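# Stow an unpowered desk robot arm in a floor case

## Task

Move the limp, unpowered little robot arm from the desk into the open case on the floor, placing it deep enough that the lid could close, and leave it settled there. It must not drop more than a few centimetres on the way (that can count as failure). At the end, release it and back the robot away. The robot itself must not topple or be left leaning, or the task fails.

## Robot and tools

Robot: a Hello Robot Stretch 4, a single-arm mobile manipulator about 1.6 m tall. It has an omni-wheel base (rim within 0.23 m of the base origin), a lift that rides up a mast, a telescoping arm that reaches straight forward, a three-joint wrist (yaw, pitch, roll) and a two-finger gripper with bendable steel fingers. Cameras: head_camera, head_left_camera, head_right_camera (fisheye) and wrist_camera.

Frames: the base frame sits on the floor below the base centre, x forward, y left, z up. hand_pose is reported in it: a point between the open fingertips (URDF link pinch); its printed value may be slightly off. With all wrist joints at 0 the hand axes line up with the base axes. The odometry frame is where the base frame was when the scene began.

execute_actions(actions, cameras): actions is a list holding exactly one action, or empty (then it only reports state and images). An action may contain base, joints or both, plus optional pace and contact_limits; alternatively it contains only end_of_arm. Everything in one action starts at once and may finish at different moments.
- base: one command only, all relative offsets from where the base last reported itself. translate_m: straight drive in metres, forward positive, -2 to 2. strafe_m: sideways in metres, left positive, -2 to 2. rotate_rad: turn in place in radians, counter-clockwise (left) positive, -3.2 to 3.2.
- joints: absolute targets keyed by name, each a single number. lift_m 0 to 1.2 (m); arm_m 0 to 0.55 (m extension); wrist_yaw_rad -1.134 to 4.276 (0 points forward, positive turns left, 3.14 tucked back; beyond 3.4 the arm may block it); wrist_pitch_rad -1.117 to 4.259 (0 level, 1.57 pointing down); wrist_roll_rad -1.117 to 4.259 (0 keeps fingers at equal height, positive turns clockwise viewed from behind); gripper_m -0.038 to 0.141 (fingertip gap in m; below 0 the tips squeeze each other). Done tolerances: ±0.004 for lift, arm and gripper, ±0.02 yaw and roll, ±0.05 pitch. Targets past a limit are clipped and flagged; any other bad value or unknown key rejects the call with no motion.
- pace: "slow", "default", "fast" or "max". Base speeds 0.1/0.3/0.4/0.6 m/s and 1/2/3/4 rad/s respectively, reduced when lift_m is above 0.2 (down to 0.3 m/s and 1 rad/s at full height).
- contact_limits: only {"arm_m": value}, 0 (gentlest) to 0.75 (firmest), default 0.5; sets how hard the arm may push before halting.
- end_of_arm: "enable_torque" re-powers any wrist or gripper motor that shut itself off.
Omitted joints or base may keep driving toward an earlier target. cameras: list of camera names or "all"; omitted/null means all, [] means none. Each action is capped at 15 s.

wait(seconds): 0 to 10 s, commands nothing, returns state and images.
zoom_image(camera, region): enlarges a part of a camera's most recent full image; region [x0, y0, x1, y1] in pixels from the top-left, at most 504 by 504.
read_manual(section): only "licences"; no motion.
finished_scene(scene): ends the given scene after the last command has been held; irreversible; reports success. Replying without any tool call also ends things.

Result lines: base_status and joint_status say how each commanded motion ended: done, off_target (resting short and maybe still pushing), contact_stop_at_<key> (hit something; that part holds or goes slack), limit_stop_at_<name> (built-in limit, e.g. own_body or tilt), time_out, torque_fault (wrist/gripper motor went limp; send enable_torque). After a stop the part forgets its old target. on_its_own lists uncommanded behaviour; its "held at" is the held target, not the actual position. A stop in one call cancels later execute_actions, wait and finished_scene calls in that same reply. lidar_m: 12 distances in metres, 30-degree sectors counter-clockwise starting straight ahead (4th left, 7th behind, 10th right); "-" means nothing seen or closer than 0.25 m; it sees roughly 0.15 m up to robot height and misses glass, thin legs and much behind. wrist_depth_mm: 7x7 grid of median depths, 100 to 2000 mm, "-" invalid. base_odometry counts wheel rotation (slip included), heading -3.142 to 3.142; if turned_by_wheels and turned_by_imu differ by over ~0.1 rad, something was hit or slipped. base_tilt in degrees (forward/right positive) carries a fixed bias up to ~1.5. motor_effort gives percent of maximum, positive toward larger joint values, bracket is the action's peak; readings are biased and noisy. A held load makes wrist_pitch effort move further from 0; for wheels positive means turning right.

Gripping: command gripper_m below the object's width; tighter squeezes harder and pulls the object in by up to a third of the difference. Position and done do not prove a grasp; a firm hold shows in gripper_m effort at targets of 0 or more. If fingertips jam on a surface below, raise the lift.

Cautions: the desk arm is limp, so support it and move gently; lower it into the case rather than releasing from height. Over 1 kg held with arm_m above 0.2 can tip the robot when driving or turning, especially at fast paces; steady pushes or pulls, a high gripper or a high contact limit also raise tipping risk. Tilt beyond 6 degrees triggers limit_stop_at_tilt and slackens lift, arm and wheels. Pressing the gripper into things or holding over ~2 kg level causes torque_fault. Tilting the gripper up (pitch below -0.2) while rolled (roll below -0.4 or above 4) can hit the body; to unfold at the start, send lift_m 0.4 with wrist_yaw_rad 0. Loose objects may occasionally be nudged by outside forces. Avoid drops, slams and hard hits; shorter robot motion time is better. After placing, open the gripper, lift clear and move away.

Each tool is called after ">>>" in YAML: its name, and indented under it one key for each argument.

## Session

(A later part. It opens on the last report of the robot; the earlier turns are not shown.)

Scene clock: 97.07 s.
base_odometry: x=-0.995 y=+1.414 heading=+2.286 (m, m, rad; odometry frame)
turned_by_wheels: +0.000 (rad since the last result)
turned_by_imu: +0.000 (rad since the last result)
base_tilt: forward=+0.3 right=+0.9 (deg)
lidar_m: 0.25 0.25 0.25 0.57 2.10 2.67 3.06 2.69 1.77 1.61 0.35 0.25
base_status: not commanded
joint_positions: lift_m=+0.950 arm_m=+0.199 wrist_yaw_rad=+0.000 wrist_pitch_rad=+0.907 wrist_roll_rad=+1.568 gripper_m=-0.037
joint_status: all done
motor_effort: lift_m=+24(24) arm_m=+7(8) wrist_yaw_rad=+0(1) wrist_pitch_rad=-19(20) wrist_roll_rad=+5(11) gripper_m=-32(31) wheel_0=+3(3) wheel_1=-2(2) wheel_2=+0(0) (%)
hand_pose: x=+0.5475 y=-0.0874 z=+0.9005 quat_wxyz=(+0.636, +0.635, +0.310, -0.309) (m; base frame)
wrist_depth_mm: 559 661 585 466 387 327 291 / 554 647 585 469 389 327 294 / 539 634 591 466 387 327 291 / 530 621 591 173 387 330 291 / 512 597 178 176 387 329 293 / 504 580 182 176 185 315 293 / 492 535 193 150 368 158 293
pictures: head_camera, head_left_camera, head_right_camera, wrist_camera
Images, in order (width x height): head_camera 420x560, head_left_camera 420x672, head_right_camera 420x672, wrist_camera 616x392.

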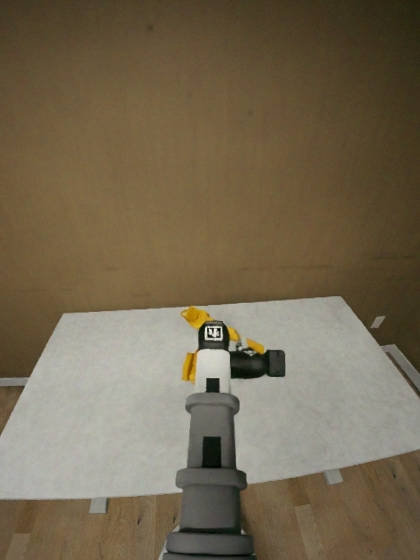

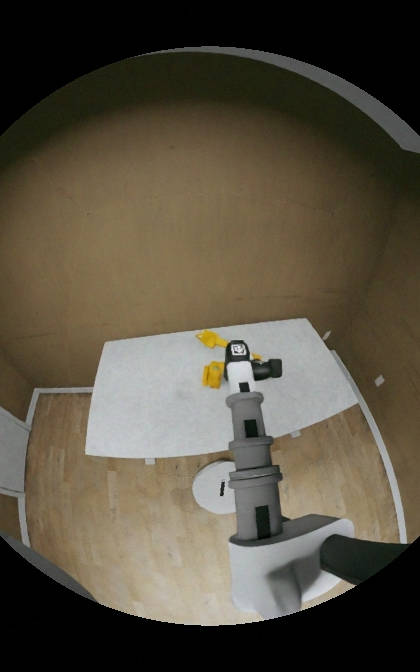

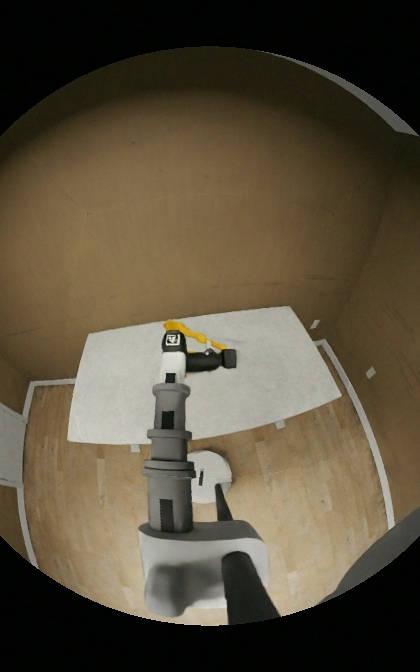

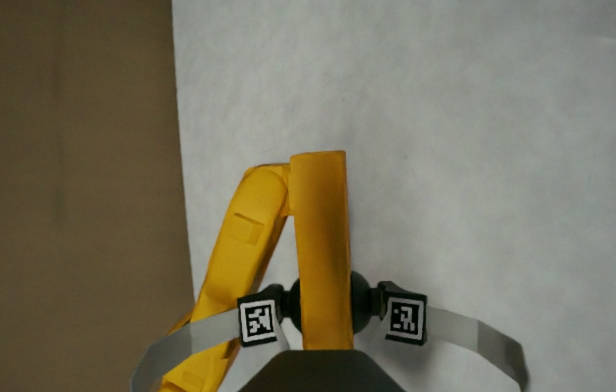

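>>> execute_actions:
  actions:
    - {"base":{"translate_m":-0.45},"joints":{"wrist_pitch_rad":0.4,"arm_m":0.0}}
  cameras: ["wrist_camera"]

>>> execute_actions:
  actions:
    - {"base":{"rotate_rad":2.91},"pace":"slow"}
  cameras: ["wrist_camera"]

>>> execute_actions:
  actions:
    - {"base":{"translate_m":1.9},"joints":{"lift_m":0.5}}
  cameras: []

>>> execute_actions:
  actions:
    - {"base":{"rotate_rad":-0.27},"pace":"slow"}
  cameras: ["head_camera","wrist_camera"]

Scene clock: 109.90 s.
base_odometry: x=-0.700 y=+1.074 heading=+2.285 (m, m, rad; odometry frame)
turned_by_wheels: -0.001 (rad since the last result)
turned_by_imu: +0.001 (rad since the last result)
base_tilt: forward=+0.3 right=+0.9 (deg)
lidar_m: 0.35 0.64 0.81 2.00 2.08 2.44 2.52 2.79 1.85 1.65 1.07 0.72
base_status: done
joint_positions: lift_m=+0.950 arm_m=+0.002 wrist_yaw_rad=+0.000 wrist_pitch_rad=+0.410 wrist_roll_rad=+1.568 gripper_m=-0.037
joint_status: all done
on_its_own: wrist_pitch_rad is at rest, and its effort (-26) is outside its rest range (-23 to +23)
motor_effort: lift_m=+24(24) arm_m=-6(9) wrist_yaw_rad=+0(2) wrist_pitch_rad=-26(25) wrist_roll_rad=+6(6) gripper_m=-29(30) wheel_0=-6(10) wheel_1=-3(9) wheel_2=+1(12) (%)
hand_pose: x=+0.4373 y=-0.0874 z=+1.0129 quat_wxyz=(+0.693, +0.691, +0.144, -0.144) (m; base frame)
wrist_depth_mm: 1160 1205 1308 1042 668 1160 1042 / 1098 1182 1281 1042 691 1336 1078 / 1078 1138 1255 1042 654 1366 1060 / 1078 1160 1182 175 661 1308 1078 / 1042 1098 180 178 661 1308 1078 / 1008 1078 182 176 192 1182 1078 / 991 1042 191 150 597 340 1078
pictures: wrist_camera
Images, in order (width x height): wrist_camera 616x392.

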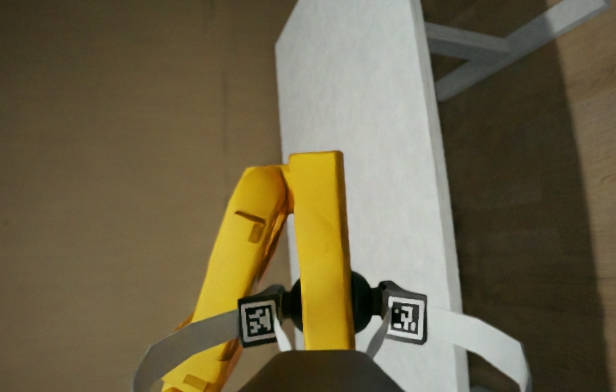

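Scene clock: 114.10 s.
base_odometry: x=-0.700 y=+1.074 heading=-1.089 (m, m, rad; odometry frame)
turned_by_wheels: +2.909 (rad since the last result)
turned_by_imu: +2.864 (rad since the last result)
base_tilt: forward=+0.2 right=+1.0 (deg)
lidar_m: 0.34 3.28 2.14 1.71 1.68 0.82 0.68 0.64 0.69 2.03 2.02 2.23
base_status: done
joint_positions: lift_m=+0.950 arm_m=+0.002 wrist_yaw_rad=+0.000 wrist_pitch_rad=+0.410 wrist_roll_rad=+1.568 gripper_m=-0.037
joint_status: not commanded
on_its_own: wrist_pitch_rad is at rest, and its effort (-26) is outside its rest range (-23 to +23)
motor_effort: lift_m=+24(24) arm_m=-7(7) wrist_yaw_rad=-1(2) wrist_pitch_rad=-26(26) wrist_roll_rad=+6(7) gripper_m=-30(30) wheel_0=-6(7) wheel_1=-5(7) wheel_2=-3(6) (%)
hand_pose: x=+0.4373 y=-0.0874 z=+1.0129 quat_wxyz=(+0.693, +0.691, +0.144, -0.144) (m; base frame)
wrist_depth_mm: - - - - 1863 1336 1078 / - - - - 1921 1366 1042 / - - - - 1921 1336 1060 / - - - 175 1921 1397 1060 / - - 180 178 1983 1366 1098 / - - 183 176 192 1255 1098 / - - 191 150 1661 683 1060
pictures: wrist_camera
Images, in order (width x height): wrist_camera 616x392.

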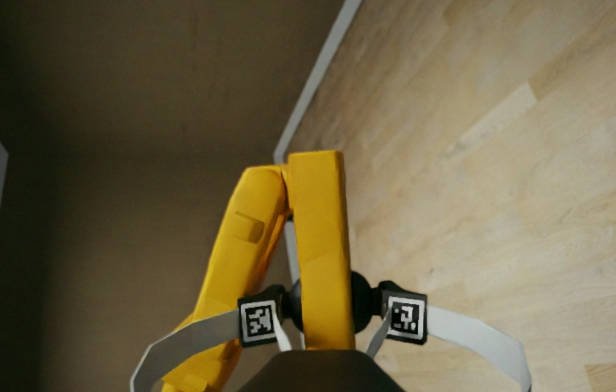

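Scene clock: 121.93 s.
base_odometry: x=+0.181 y=-0.609 heading=-1.088 (m, m, rad; odometry frame)
turned_by_wheels: +0.001 (rad since the last result)
turned_by_imu: -0.003 (rad since the last result)
base_tilt: forward=+0.3 right=+0.9 (deg)
lidar_m: 0.35 1.54 1.70 2.44 2.40 2.63 3.22 2.42 1.69 1.34 1.30 0.61
base_status: done
joint_positions: lift_m=+0.500 arm_m=+0.002 wrist_yaw_rad=+0.000 wrist_pitch_rad=+0.410 wrist_roll_rad=+1.568 gripper_m=-0.037
joint_status: all done
on_its_own: wrist_pitch_rad is at rest, and its effort (-26) is outside its rest range (-23 to +23)
motor_effort: lift_m=+18(23) arm_m=-6(6) wrist_yaw_rad=+0(0) wrist_pitch_rad=-26(26) wrist_roll_rad=+6(6) gripper_m=-30(30) wheel_0=+3(10) wheel_1=+3(8) wheel_2=+0(11) (%)
hand_pose: x=+0.4373 y=-0.0874 z=+0.5633 quat_wxyz=(+0.693, +0.691, +0.144, -0.144) (m; base frame)
wrist_depth_mm: 1229 1308 1366 1397 1098 788 627 / 1430 1499 1618 1537 741 732 603 / 1397 1499 1618 732 768 759 615 / 1308 1430 1464 175 798 768 530 / 1255 1336 180 178 809 741 554 / 1160 1255 183 176 193 683 580 / 1118 1160 191 150 1008 436 647
pictures: none
No camera images: the call's "cameras" was empty. Leave "cameras" out to get every camera's image.

Scene clock: 123.27 s.
base_odometry: x=+0.181 y=-0.609 heading=-1.357 (m, m, rad; odometry frame)
turned_by_wheels: -0.269 (rad since the last result)
turned_by_imu: -0.265 (rad since the last result)
base_tilt: forward=+0.3 right=+0.9 (deg)
lidar_m: 0.34 0.61 1.55 1.99 2.40 2.43 3.06 2.41 2.23 1.47 1.30 1.34
base_status: done
joint_positions: lift_m=+0.500 arm_m=+0.002 wrist_yaw_rad=+0.000 wrist_pitch_rad=+0.410 wrist_roll_rad=+1.568 gripper_m=-0.037
joint_status: not commanded
on_its_own: wrist_pitch_rad is at rest, and its effort (-26) is outside its rest range (-23 to +23)
motor_effort: lift_m=+18(18) arm_m=-6(6) wrist_yaw_rad=+0(2) wrist_pitch_rad=-26(25) wrist_roll_rad=+6(6) gripper_m=-30(31) wheel_0=+6(6) wheel_1=+5(7) wheel_2=+2(8) (%)
hand_pose: x=+0.4373 y=-0.0875 z=+0.5634 quat_wxyz=(+0.693, +0.691, +0.144, -0.144) (m; base frame)
wrist_depth_mm: 976 1025 1098 1160 1118 768 634 / 1078 1160 1229 1308 1118 798 640 / 1229 1336 1397 1499 1098 788 647 / 1397 1537 1576 175 820 768 549 / 1464 1537 180 178 778 768 539 / 1366 1430 182 177 191 715 539 / 1255 1281 191 150 778 421 544
pictures: head_camera, wrist_camera
Images, in order (width x height): head_camera 420x560, wrist_camera 616x392.

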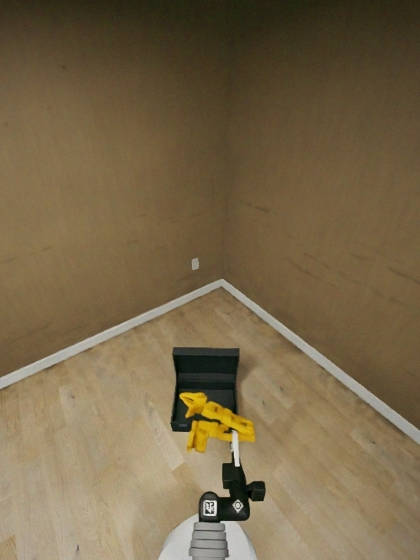

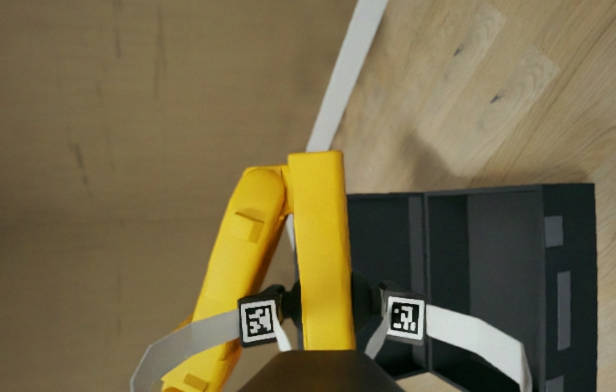

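>>> execute_actions:
  actions:
    - {"base":{"strafe_m":0.055},"joints":{"wrist_pitch_rad":1.0,"arm_m":0.15},"pace":"slow"}
  cameras: []

>>> execute_actions:
  actions:
    - {"base":{"translate_m":0.25},"joints":{"wrist_pitch_rad":1.57,"arm_m":0.31,"lift_m":0.42},"pace":"slow"}

>>> zoom_image:
  camera: "head_camera"
  region: [120,360,320,560]

Scene clock: 131.20 s.
base_odometry: x=+0.235 y=-0.597 heading=-1.358 (m, m, rad; odometry frame)
turned_by_wheels: +0.000 (rad since the last result)
turned_by_imu: +0.000 (rad since the last result)
base_tilt: forward=+0.2 right=+0.9 (deg)
lidar_m: 0.36 1.52 1.50 1.95 2.35 2.39 3.01 2.44 2.28 1.49 1.34 0.63
base_status: done
joint_positions: lift_m=+0.500 arm_m=+0.149 wrist_yaw_rad=+0.000 wrist_pitch_rad=+1.006 wrist_roll_rad=+1.569 gripper_m=-0.037
joint_status: all done
motor_effort: lift_m=+18(18) arm_m=+7(9) wrist_yaw_rad=+0(1) wrist_pitch_rad=-17(19) wrist_roll_rad=+5(6) gripper_m=-30(31) wheel_0=-7(10) wheel_1=+4(9) wheel_2=+0(2) (%)
hand_pose: x=+0.4741 y=-0.0874 z=+0.4345 quat_wxyz=(+0.620, +0.619, +0.341, -0.341) (m; base frame)
wrist_depth_mm: 946 1060 917 759 647 564 508 / 1060 1098 917 750 647 564 508 / 1160 1118 904 759 640 564 512 / 525 597 668 173 609 564 508 / 1281 585 177 175 615 564 508 / 1160 580 182 175 184 544 508 / 1078 521 195 149 615 158 508
pictures: none
No camera images: the call's "cameras" was empty. Leave "cameras" out to get every camera's image.

Scene clock: 135.00 s.
base_odometry: x=+0.288 y=-0.841 heading=-1.357 (m, m, rad; odometry frame)
turned_by_wheels: +0.001 (rad since the last result)
turned_by_imu: +0.000 (rad since the last result)
base_tilt: forward=+0.2 right=+0.9 (deg)
lidar_m: 0.31 0.36 1.35 1.66 2.52 2.54 3.21 2.63 2.06 1.32 1.19 0.40
base_status: done
joint_positions: lift_m=+0.420 arm_m=+0.309 wrist_yaw_rad=+0.000 wrist_pitch_rad=+1.571 wrist_roll_rad=+1.570 gripper_m=-0.037
joint_status: all done
motor_effort: lift_m=+18(18) arm_m=+7(7) wrist_yaw_rad=+0(1) wrist_pitch_rad=-2(10) wrist_roll_rad=+2(4) gripper_m=-30(32) wheel_0=+7(10) wheel_1=+5(5) wheel_2=-4(7) (%)
hand_pose: x=+0.4796 y=-0.0874 z=+0.3098 quat_wxyz=(+0.500, +0.500, +0.500, -0.500) (m; base frame)
wrist_depth_mm: 564 559 549 539 530 525 517 / 554 549 544 539 525 525 517 / 248 347 539 530 504 521 517 / 260 368 404 169 500 521 508 / 257 364 176 173 500 512 462 / 254 338 181 175 185 512 436 / 250 294 195 139 469 159 449
pictures: head_camera, head_left_camera, head_right_camera, wrist_camera
Images, in order (width x height): head_camera 420x560, head_left_camera 420x672, head_right_camera 420x672, wrist_camera 616x392.

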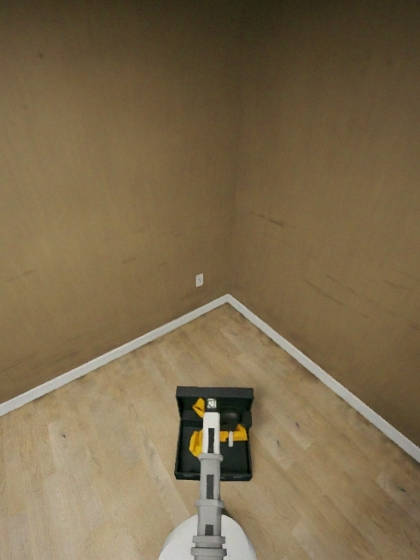

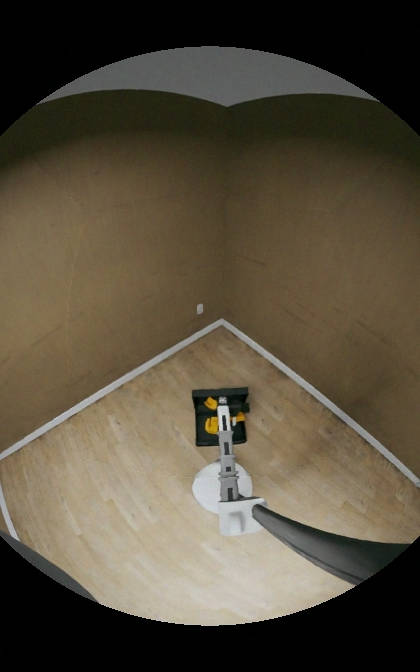

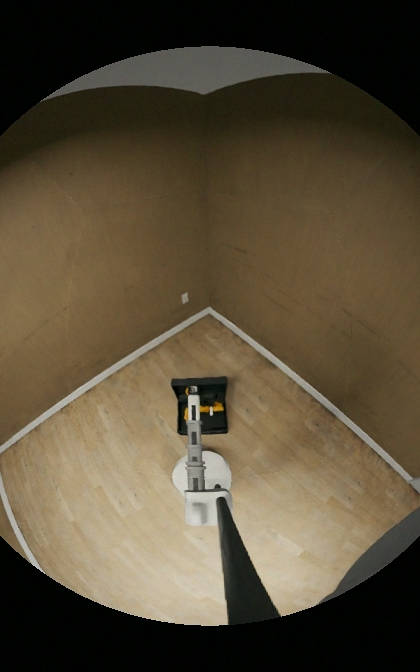

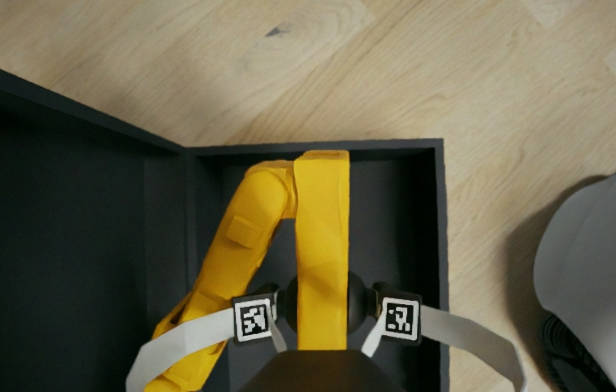

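Region (120, 360, 320, 560) of head_camera's 420x560 image, scaled by 2.520, with more detail than that image has.

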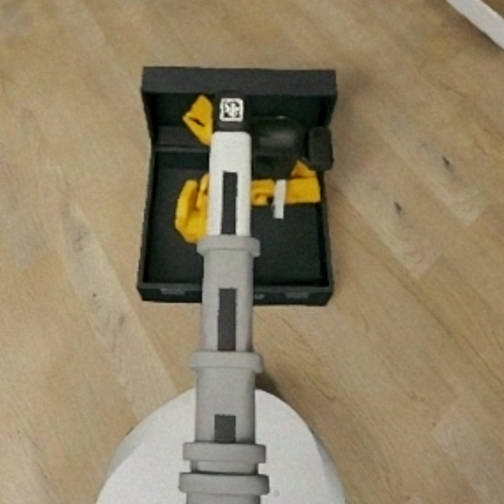

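>>> execute_actions:
  actions:
    - {"joints":{"wrist_roll_rad":1.42,"arm_m":0.295,"lift_m":0.31},"pace":"slow"}
  cameras: ["head_camera","wrist_camera","head_left_camera"]

>>> zoom_image:
  camera: "head_camera"
  region: [150,370,290,510]

>>> zoom_image:
  camera: "head_left_camera"
  region: [170,370,270,470]

Scene clock: 140.43 s.
base_odometry: x=+0.288 y=-0.841 heading=-1.357 (m, m, rad; odometry frame)
turned_by_wheels: +0.000 (rad since the last result)
turned_by_imu: +0.000 (rad since the last result)
base_tilt: forward=+0.2 right=+0.9 (deg)
lidar_m: 0.35 0.37 1.35 1.69 2.49 2.54 3.21 2.62 2.06 1.35 1.20 0.37
base_status: not commanded
joint_positions: lift_m=+0.310 arm_m=+0.296 wrist_yaw_rad=+0.000 wrist_pitch_rad=+1.571 wrist_roll_rad=+1.420 gripper_m=-0.037
joint_status: all done
motor_effort: lift_m=+18(16) arm_m=-7(5) wrist_yaw_rad=+0(0) wrist_pitch_rad=-3(1) wrist_roll_rad=+0(3) gripper_m=-30(32) wheel_0=+6(7) wheel_1=+5(5) wheel_2=-4(4) (%)
hand_pose: x=+0.4670 y=-0.0874 z=+0.1998 quat_wxyz=(+0.536, +0.461, +0.536, -0.461) (m; base frame)
wrist_depth_mm: 445 439 433 430 421 418 413 / 231 436 430 427 421 418 410 / 258 290 387 289 351 410 407 / 265 293 402 169 394 353 407 / 272 291 175 174 389 407 407 / 277 291 181 175 184 407 402 / 279 282 195 138 355 159 404
pictures: head_camera, head_left_camera, wrist_camera
Images, in order (width x height): head_camera 420x560, head_left_camera 420x672, wrist_camera 616x392.

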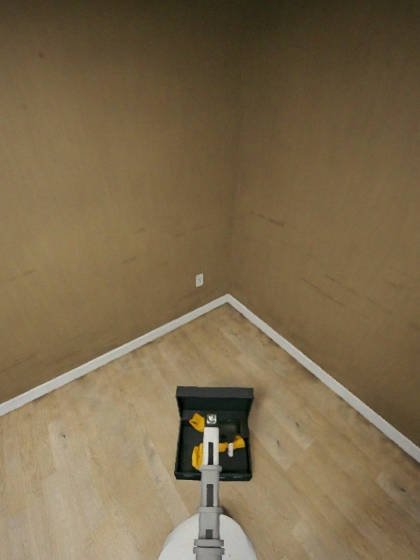

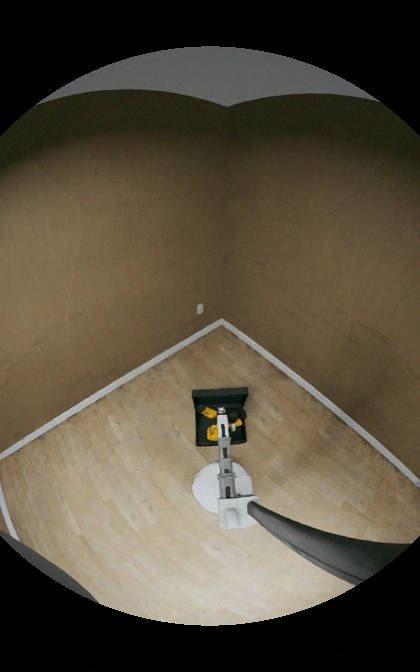

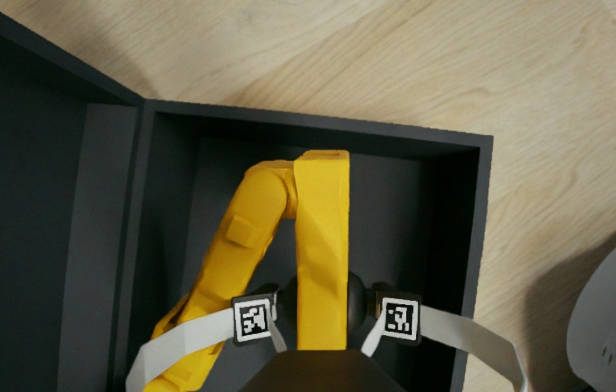

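Region (150, 370, 290, 510) of head_camera's 420x560 image, scaled by 3.600, with more detail than that image has.

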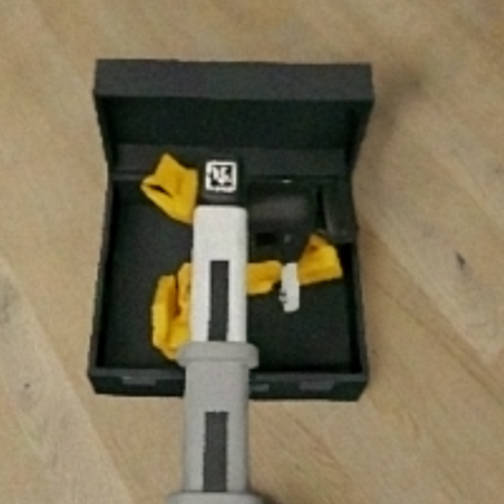

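Region (170, 370, 270, 470) of head_left_camera's 420x672 image, scaled by 5.040, with more detail than that image has.

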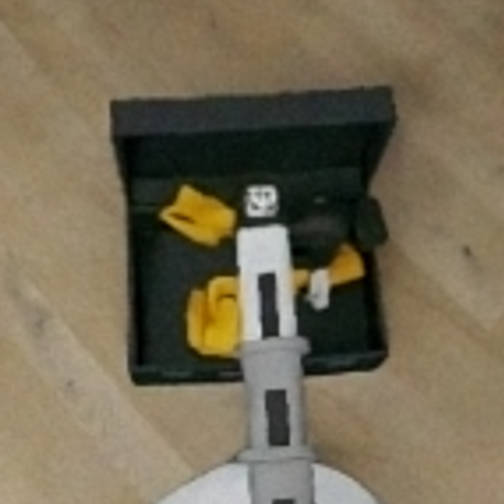

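Tight; lower a bit and check.

>>> execute_actions:
  actions:
    - {"joints":{"lift_m":0.25},"pace":"slow"}
  cameras: ["head_camera","wrist_camera"]

>>> zoom_image:
  camera: "head_camera"
  region: [150,370,290,510]

Scene clock: 144.23 s.
base_odometry: x=+0.288 y=-0.841 heading=-1.357 (m, m, rad; odometry frame)
turned_by_wheels: +0.000 (rad since the last result)
turned_by_imu: +0.000 (rad since the last result)
base_tilt: forward=+0.3 right=+0.9 (deg)
lidar_m: 0.35 0.34 1.35 1.69 2.50 2.56 3.22 2.65 2.05 1.33 1.20 0.36
base_status: not commanded
joint_positions: lift_m=+0.250 arm_m=+0.296 wrist_yaw_rad=+0.000 wrist_pitch_rad=+1.571 wrist_roll_rad=+1.420 gripper_m=-0.037
joint_status: all done
motor_effort: lift_m=+18(19) arm_m=-6(6) wrist_yaw_rad=+0(0) wrist_pitch_rad=+0(2) wrist_roll_rad=+0(0) gripper_m=-29(32) wheel_0=+7(7) wheel_1=+5(5) wheel_2=-4(4) (%)
hand_pose: x=+0.4670 y=-0.0874 z=+0.1398 quat_wxyz=(+0.536, +0.461, +0.536, -0.461) (m; base frame)
wrist_depth_mm: 384 377 373 370 364 357 355 / 227 249 263 366 359 357 355 / 227 267 343 273 298 234 351 / 226 277 342 169 334 264 351 / 224 285 176 173 332 256 347 / 224 276 181 175 183 240 347 / 223 245 195 138 327 159 347
pictures: head_camera, wrist_camera
Images, in order (width x height): head_camera 420x560, wrist_camera 616x392.

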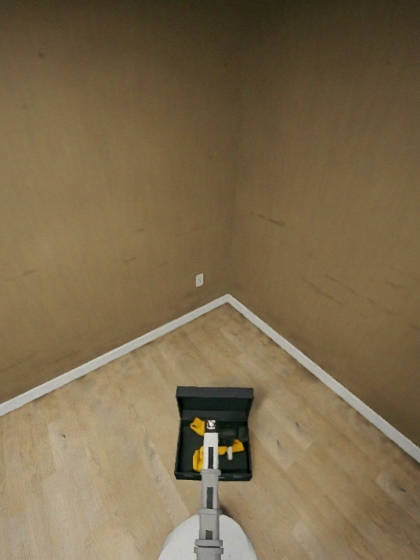

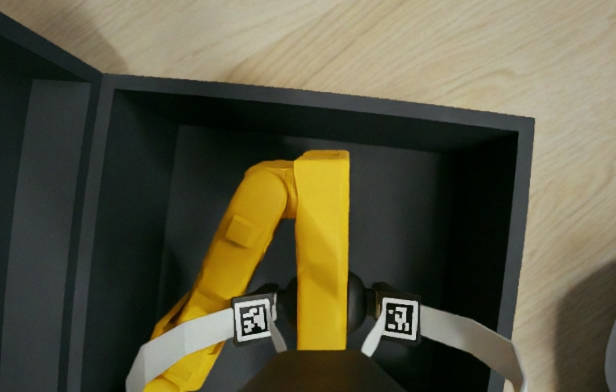

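Region (150, 370, 290, 510) of head_camera's 420x560 image, scaled by 3.600, with more detail than that image has.

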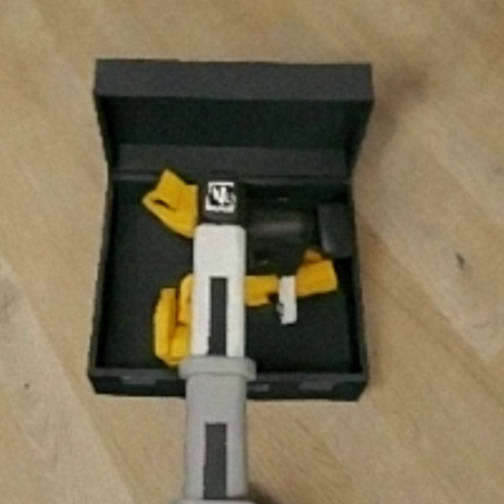

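>>> execute_actions:
  actions:
    - {"joints":{"lift_m":0.18},"pace":"slow"}
  cameras: ["wrist_camera"]

>>> execute_actions:
  actions:
    - {"joints":{"gripper_m":0.04},"pace":"slow"}
  cameras: ["wrist_camera"]

>>> execute_actions:
  actions:
    - {"joints":{"lift_m":0.24},"pace":"slow"}
  cameras: ["wrist_camera"]

Scene clock: 149.53 s.
base_odometry: x=+0.288 y=-0.841 heading=-1.357 (m, m, rad; odometry frame)
turned_by_wheels: +0.000 (rad since the last result)
turned_by_imu: +0.000 (rad since the last result)
base_tilt: forward=+0.3 right=+1.0 (deg)
lidar_m: 0.35 0.37 1.35 1.70 2.51 2.55 3.21 2.66 2.07 1.34 1.21 0.43
base_status: not commanded
joint_positions: lift_m=+0.180 arm_m=+0.296 wrist_yaw_rad=+0.000 wrist_pitch_rad=+1.571 wrist_roll_rad=+1.420 gripper_m=-0.037
joint_status: all done
motor_effort: lift_m=+16(17) arm_m=-6(7) wrist_yaw_rad=-1(1) wrist_pitch_rad=-3(2) wrist_roll_rad=+0(0) gripper_m=-29(31) wheel_0=+6(7) wheel_1=+5(5) wheel_2=-4(4) (%)
hand_pose: x=+0.4670 y=-0.0874 z=+0.0699 quat_wxyz=(+0.536, +0.461, +0.536, -0.461) (m; base frame)
wrist_depth_mm: 168 236 232 297 294 290 289 / 183 215 202 186 169 160 163 / 189 265 273 268 266 236 189 / 194 274 273 181 265 262 187 / 198 273 182 183 264 255 184 / 202 272 183 186 194 221 177 / 206 243 191 173 262 186 -
pictures: wrist_camera
Images, in order (width x height): wrist_camera 616x392.

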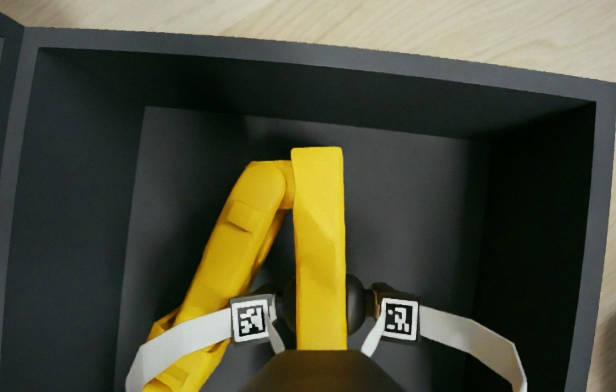

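Scene clock: 152.20 s.
base_odometry: x=+0.288 y=-0.841 heading=-1.357 (m, m, rad; odometry frame)
turned_by_wheels: +0.000 (rad since the last result)
turned_by_imu: +0.000 (rad since the last result)
base_tilt: forward=+0.2 right=+0.9 (deg)
lidar_m: 0.61 0.36 1.35 1.66 2.49 2.55 3.22 2.62 2.07 1.32 1.20 0.36
base_status: not commanded
joint_positions: lift_m=+0.180 arm_m=+0.296 wrist_yaw_rad=+0.000 wrist_pitch_rad=+1.572 wrist_roll_rad=+1.420 gripper_m=+0.040
joint_status: all done
motor_effort: lift_m=+16(16) arm_m=-6(6) wrist_yaw_rad=+1(1) wrist_pitch_rad=-4(4) wrist_roll_rad=+0(0) gripper_m=-4(28) wheel_0=+6(6) wheel_1=+5(5) wheel_2=-4(4) (%)
hand_pose: x=+0.4665 y=-0.0874 z=+0.0699 quat_wxyz=(+0.536, +0.461, +0.537, -0.461) (m; base frame)
wrist_depth_mm: 168 236 232 297 294 290 289 / 183 216 203 186 170 161 163 / 189 266 273 270 266 234 188 / 195 274 272 210 265 264 186 / 199 274 216 206 264 254 184 / 202 272 212 196 195 238 177 / 205 266 243 140 262 193 -
pictures: wrist_camera
Images, in order (width x height): wrist_camera 616x392.

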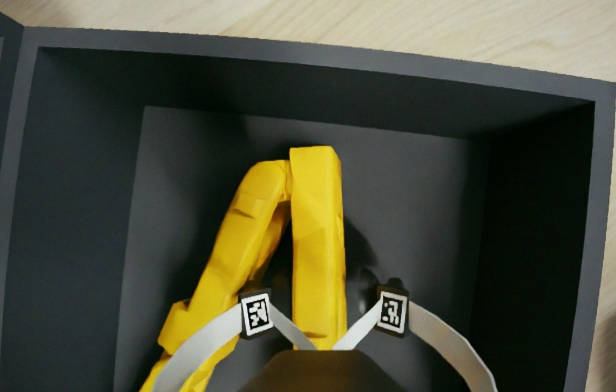

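Scene clock: 153.57 s.
base_odometry: x=+0.288 y=-0.841 heading=-1.357 (m, m, rad; odometry frame)
turned_by_wheels: +0.000 (rad since the last result)
turned_by_imu: +0.000 (rad since the last result)
base_tilt: forward=+0.3 right=+0.9 (deg)
lidar_m: 0.62 0.37 1.34 1.68 2.50 2.55 3.23 2.66 2.02 1.33 1.20 0.34
base_status: not commanded
joint_positions: lift_m=+0.240 arm_m=+0.296 wrist_yaw_rad=+0.000 wrist_pitch_rad=+1.570 wrist_roll_rad=+1.420 gripper_m=+0.040
joint_status: all done
motor_effort: lift_m=+22(23) arm_m=-6(6) wrist_yaw_rad=+1(1) wrist_pitch_rad=+0(5) wrist_roll_rad=+0(1) gripper_m=-6(5) wheel_0=+6(6) wheel_1=+5(5) wheel_2=-4(4) (%)
hand_pose: x=+0.4671 y=-0.0874 z=+0.1295 quat_wxyz=(+0.536, +0.461, +0.536, -0.461) (m; base frame)
wrist_depth_mm: 377 370 364 359 353 347 343 / 218 238 256 355 351 347 343 / 217 265 332 325 298 236 342 / 217 273 334 271 325 267 340 / 216 283 330 271 324 255 338 / 216 291 274 254 195 240 338 / 218 277 290 143 319 211 336
pictures: wrist_camera
Images, in order (width x height): wrist_camera 616x392.

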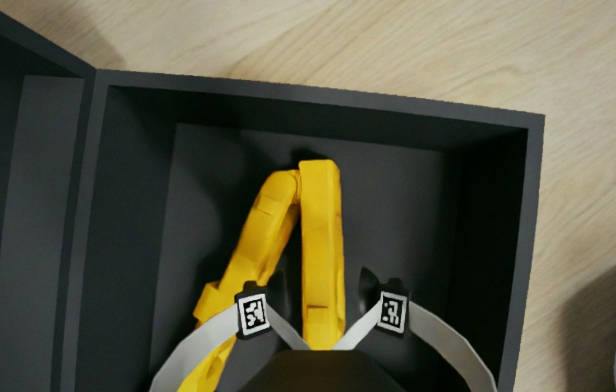

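>>> execute_actions:
  actions:
    - {"joints":{"lift_m":0.5,"wrist_roll_rad":0},"pace":"fast"}
  cameras: []

>>> execute_actions:
  actions:
    - {"base":{"translate_m":-0.3},"joints":{"arm_m":0,"wrist_pitch_rad":0.8},"pace":"fast"}
  cameras: ["wrist_camera","head_camera"]

Scene clock: 158.33 s.
base_odometry: x=+0.288 y=-0.841 heading=-1.357 (m, m, rad; odometry frame)
turned_by_wheels: +0.000 (rad since the last result)
turned_by_imu: +0.000 (rad since the last result)
base_tilt: forward=+0.3 right=+1.0 (deg)
lidar_m: 0.36 0.37 1.36 1.71 2.48 2.56 3.21 2.63 2.08 1.30 1.21 0.40
base_status: not commanded
joint_positions: lift_m=+0.500 arm_m=+0.296 wrist_yaw_rad=+0.000 wrist_pitch_rad=+1.570 wrist_roll_rad=+0.000 gripper_m=+0.040
joint_status: all done
motor_effort: lift_m=+22(23) arm_m=-6(6) wrist_yaw_rad=+0(1) wrist_pitch_rad=-1(1) wrist_roll_rad=+0(3) gripper_m=-5(6) wheel_0=+6(6) wheel_1=+5(5) wheel_2=-4(4) (%)
hand_pose: x=+0.4671 y=-0.0874 z=+0.3895 quat_wxyz=(+0.707, +0.000, +0.707, +0.000) (m; base frame)
wrist_depth_mm: 211 211 262 312 317 262 609 / 347 413 430 436 407 603 603 / 640 500 488 504 521 603 603 / 634 597 591 585 585 597 597 / 627 597 591 580 580 603 597 / 627 591 484 554 195 591 591 / 621 615 609 143 597 585 585
pictures: none
No camera images: the call's "cameras" was empty. Leave "cameras" out to get every camera's image.

Scene clock: 160.33 s.
base_odometry: x=+0.224 y=-0.548 heading=-1.358 (m, m, rad; odometry frame)
turned_by_wheels: -0.001 (rad since the last result)
turned_by_imu: +0.000 (rad since the last result)
base_tilt: forward=+0.2 right=+0.9 (deg)
lidar_m: 0.64 1.55 1.56 2.01 2.33 2.36 2.97 2.38 2.28 1.52 1.39 1.42
base_status: done
joint_positions: lift_m=+0.500 arm_m=+0.002 wrist_yaw_rad=+0.000 wrist_pitch_rad=+0.802 wrist_roll_rad=+0.000 gripper_m=+0.040
joint_status: all done
motor_effort: lift_m=+21(22) arm_m=-7(9) wrist_yaw_rad=+0(1) wrist_pitch_rad=-2(4) wrist_roll_rad=-1(1) gripper_m=-6(7) wheel_0=-4(10) wheel_1=-2(8) wheel_2=-3(14) (%)
hand_pose: x=+0.3733 y=-0.0875 z=+0.4707 quat_wxyz=(+0.921, +0.000, +0.390, +0.000) (m; base frame)
wrist_depth_mm: 1138 1281 1366 1138 1397 1182 1008 / 1205 1336 768 778 1255 1255 1078 / 1229 1229 854 842 1098 1118 1042 / 1042 1025 904 866 917 946 917 / 878 878 723 759 788 798 788 / 768 759 715 707 195 707 699 / 691 683 654 143 647 621 627
pictures: head_camera, wrist_camera
Images, in order (width x height): head_camera 420x560, wrist_camera 616x392.

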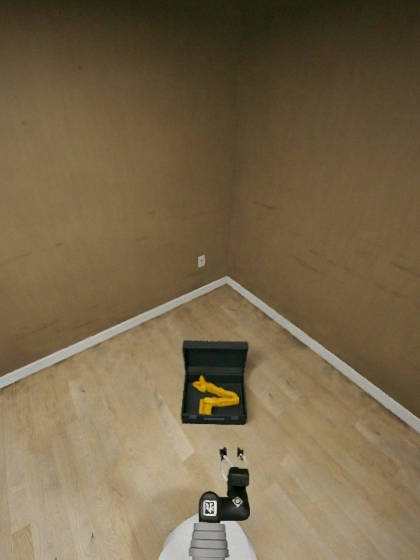

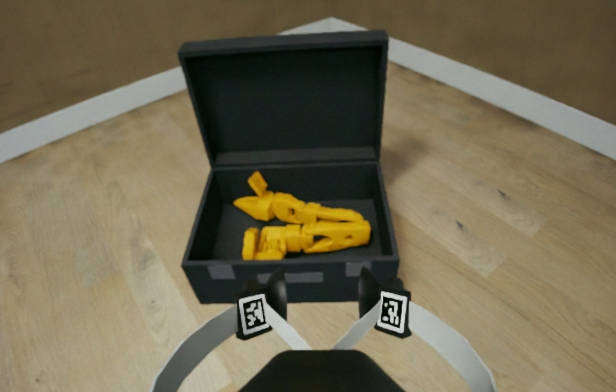

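>>> finished_scene:
  scene: 1

The scene is finished: the task was done.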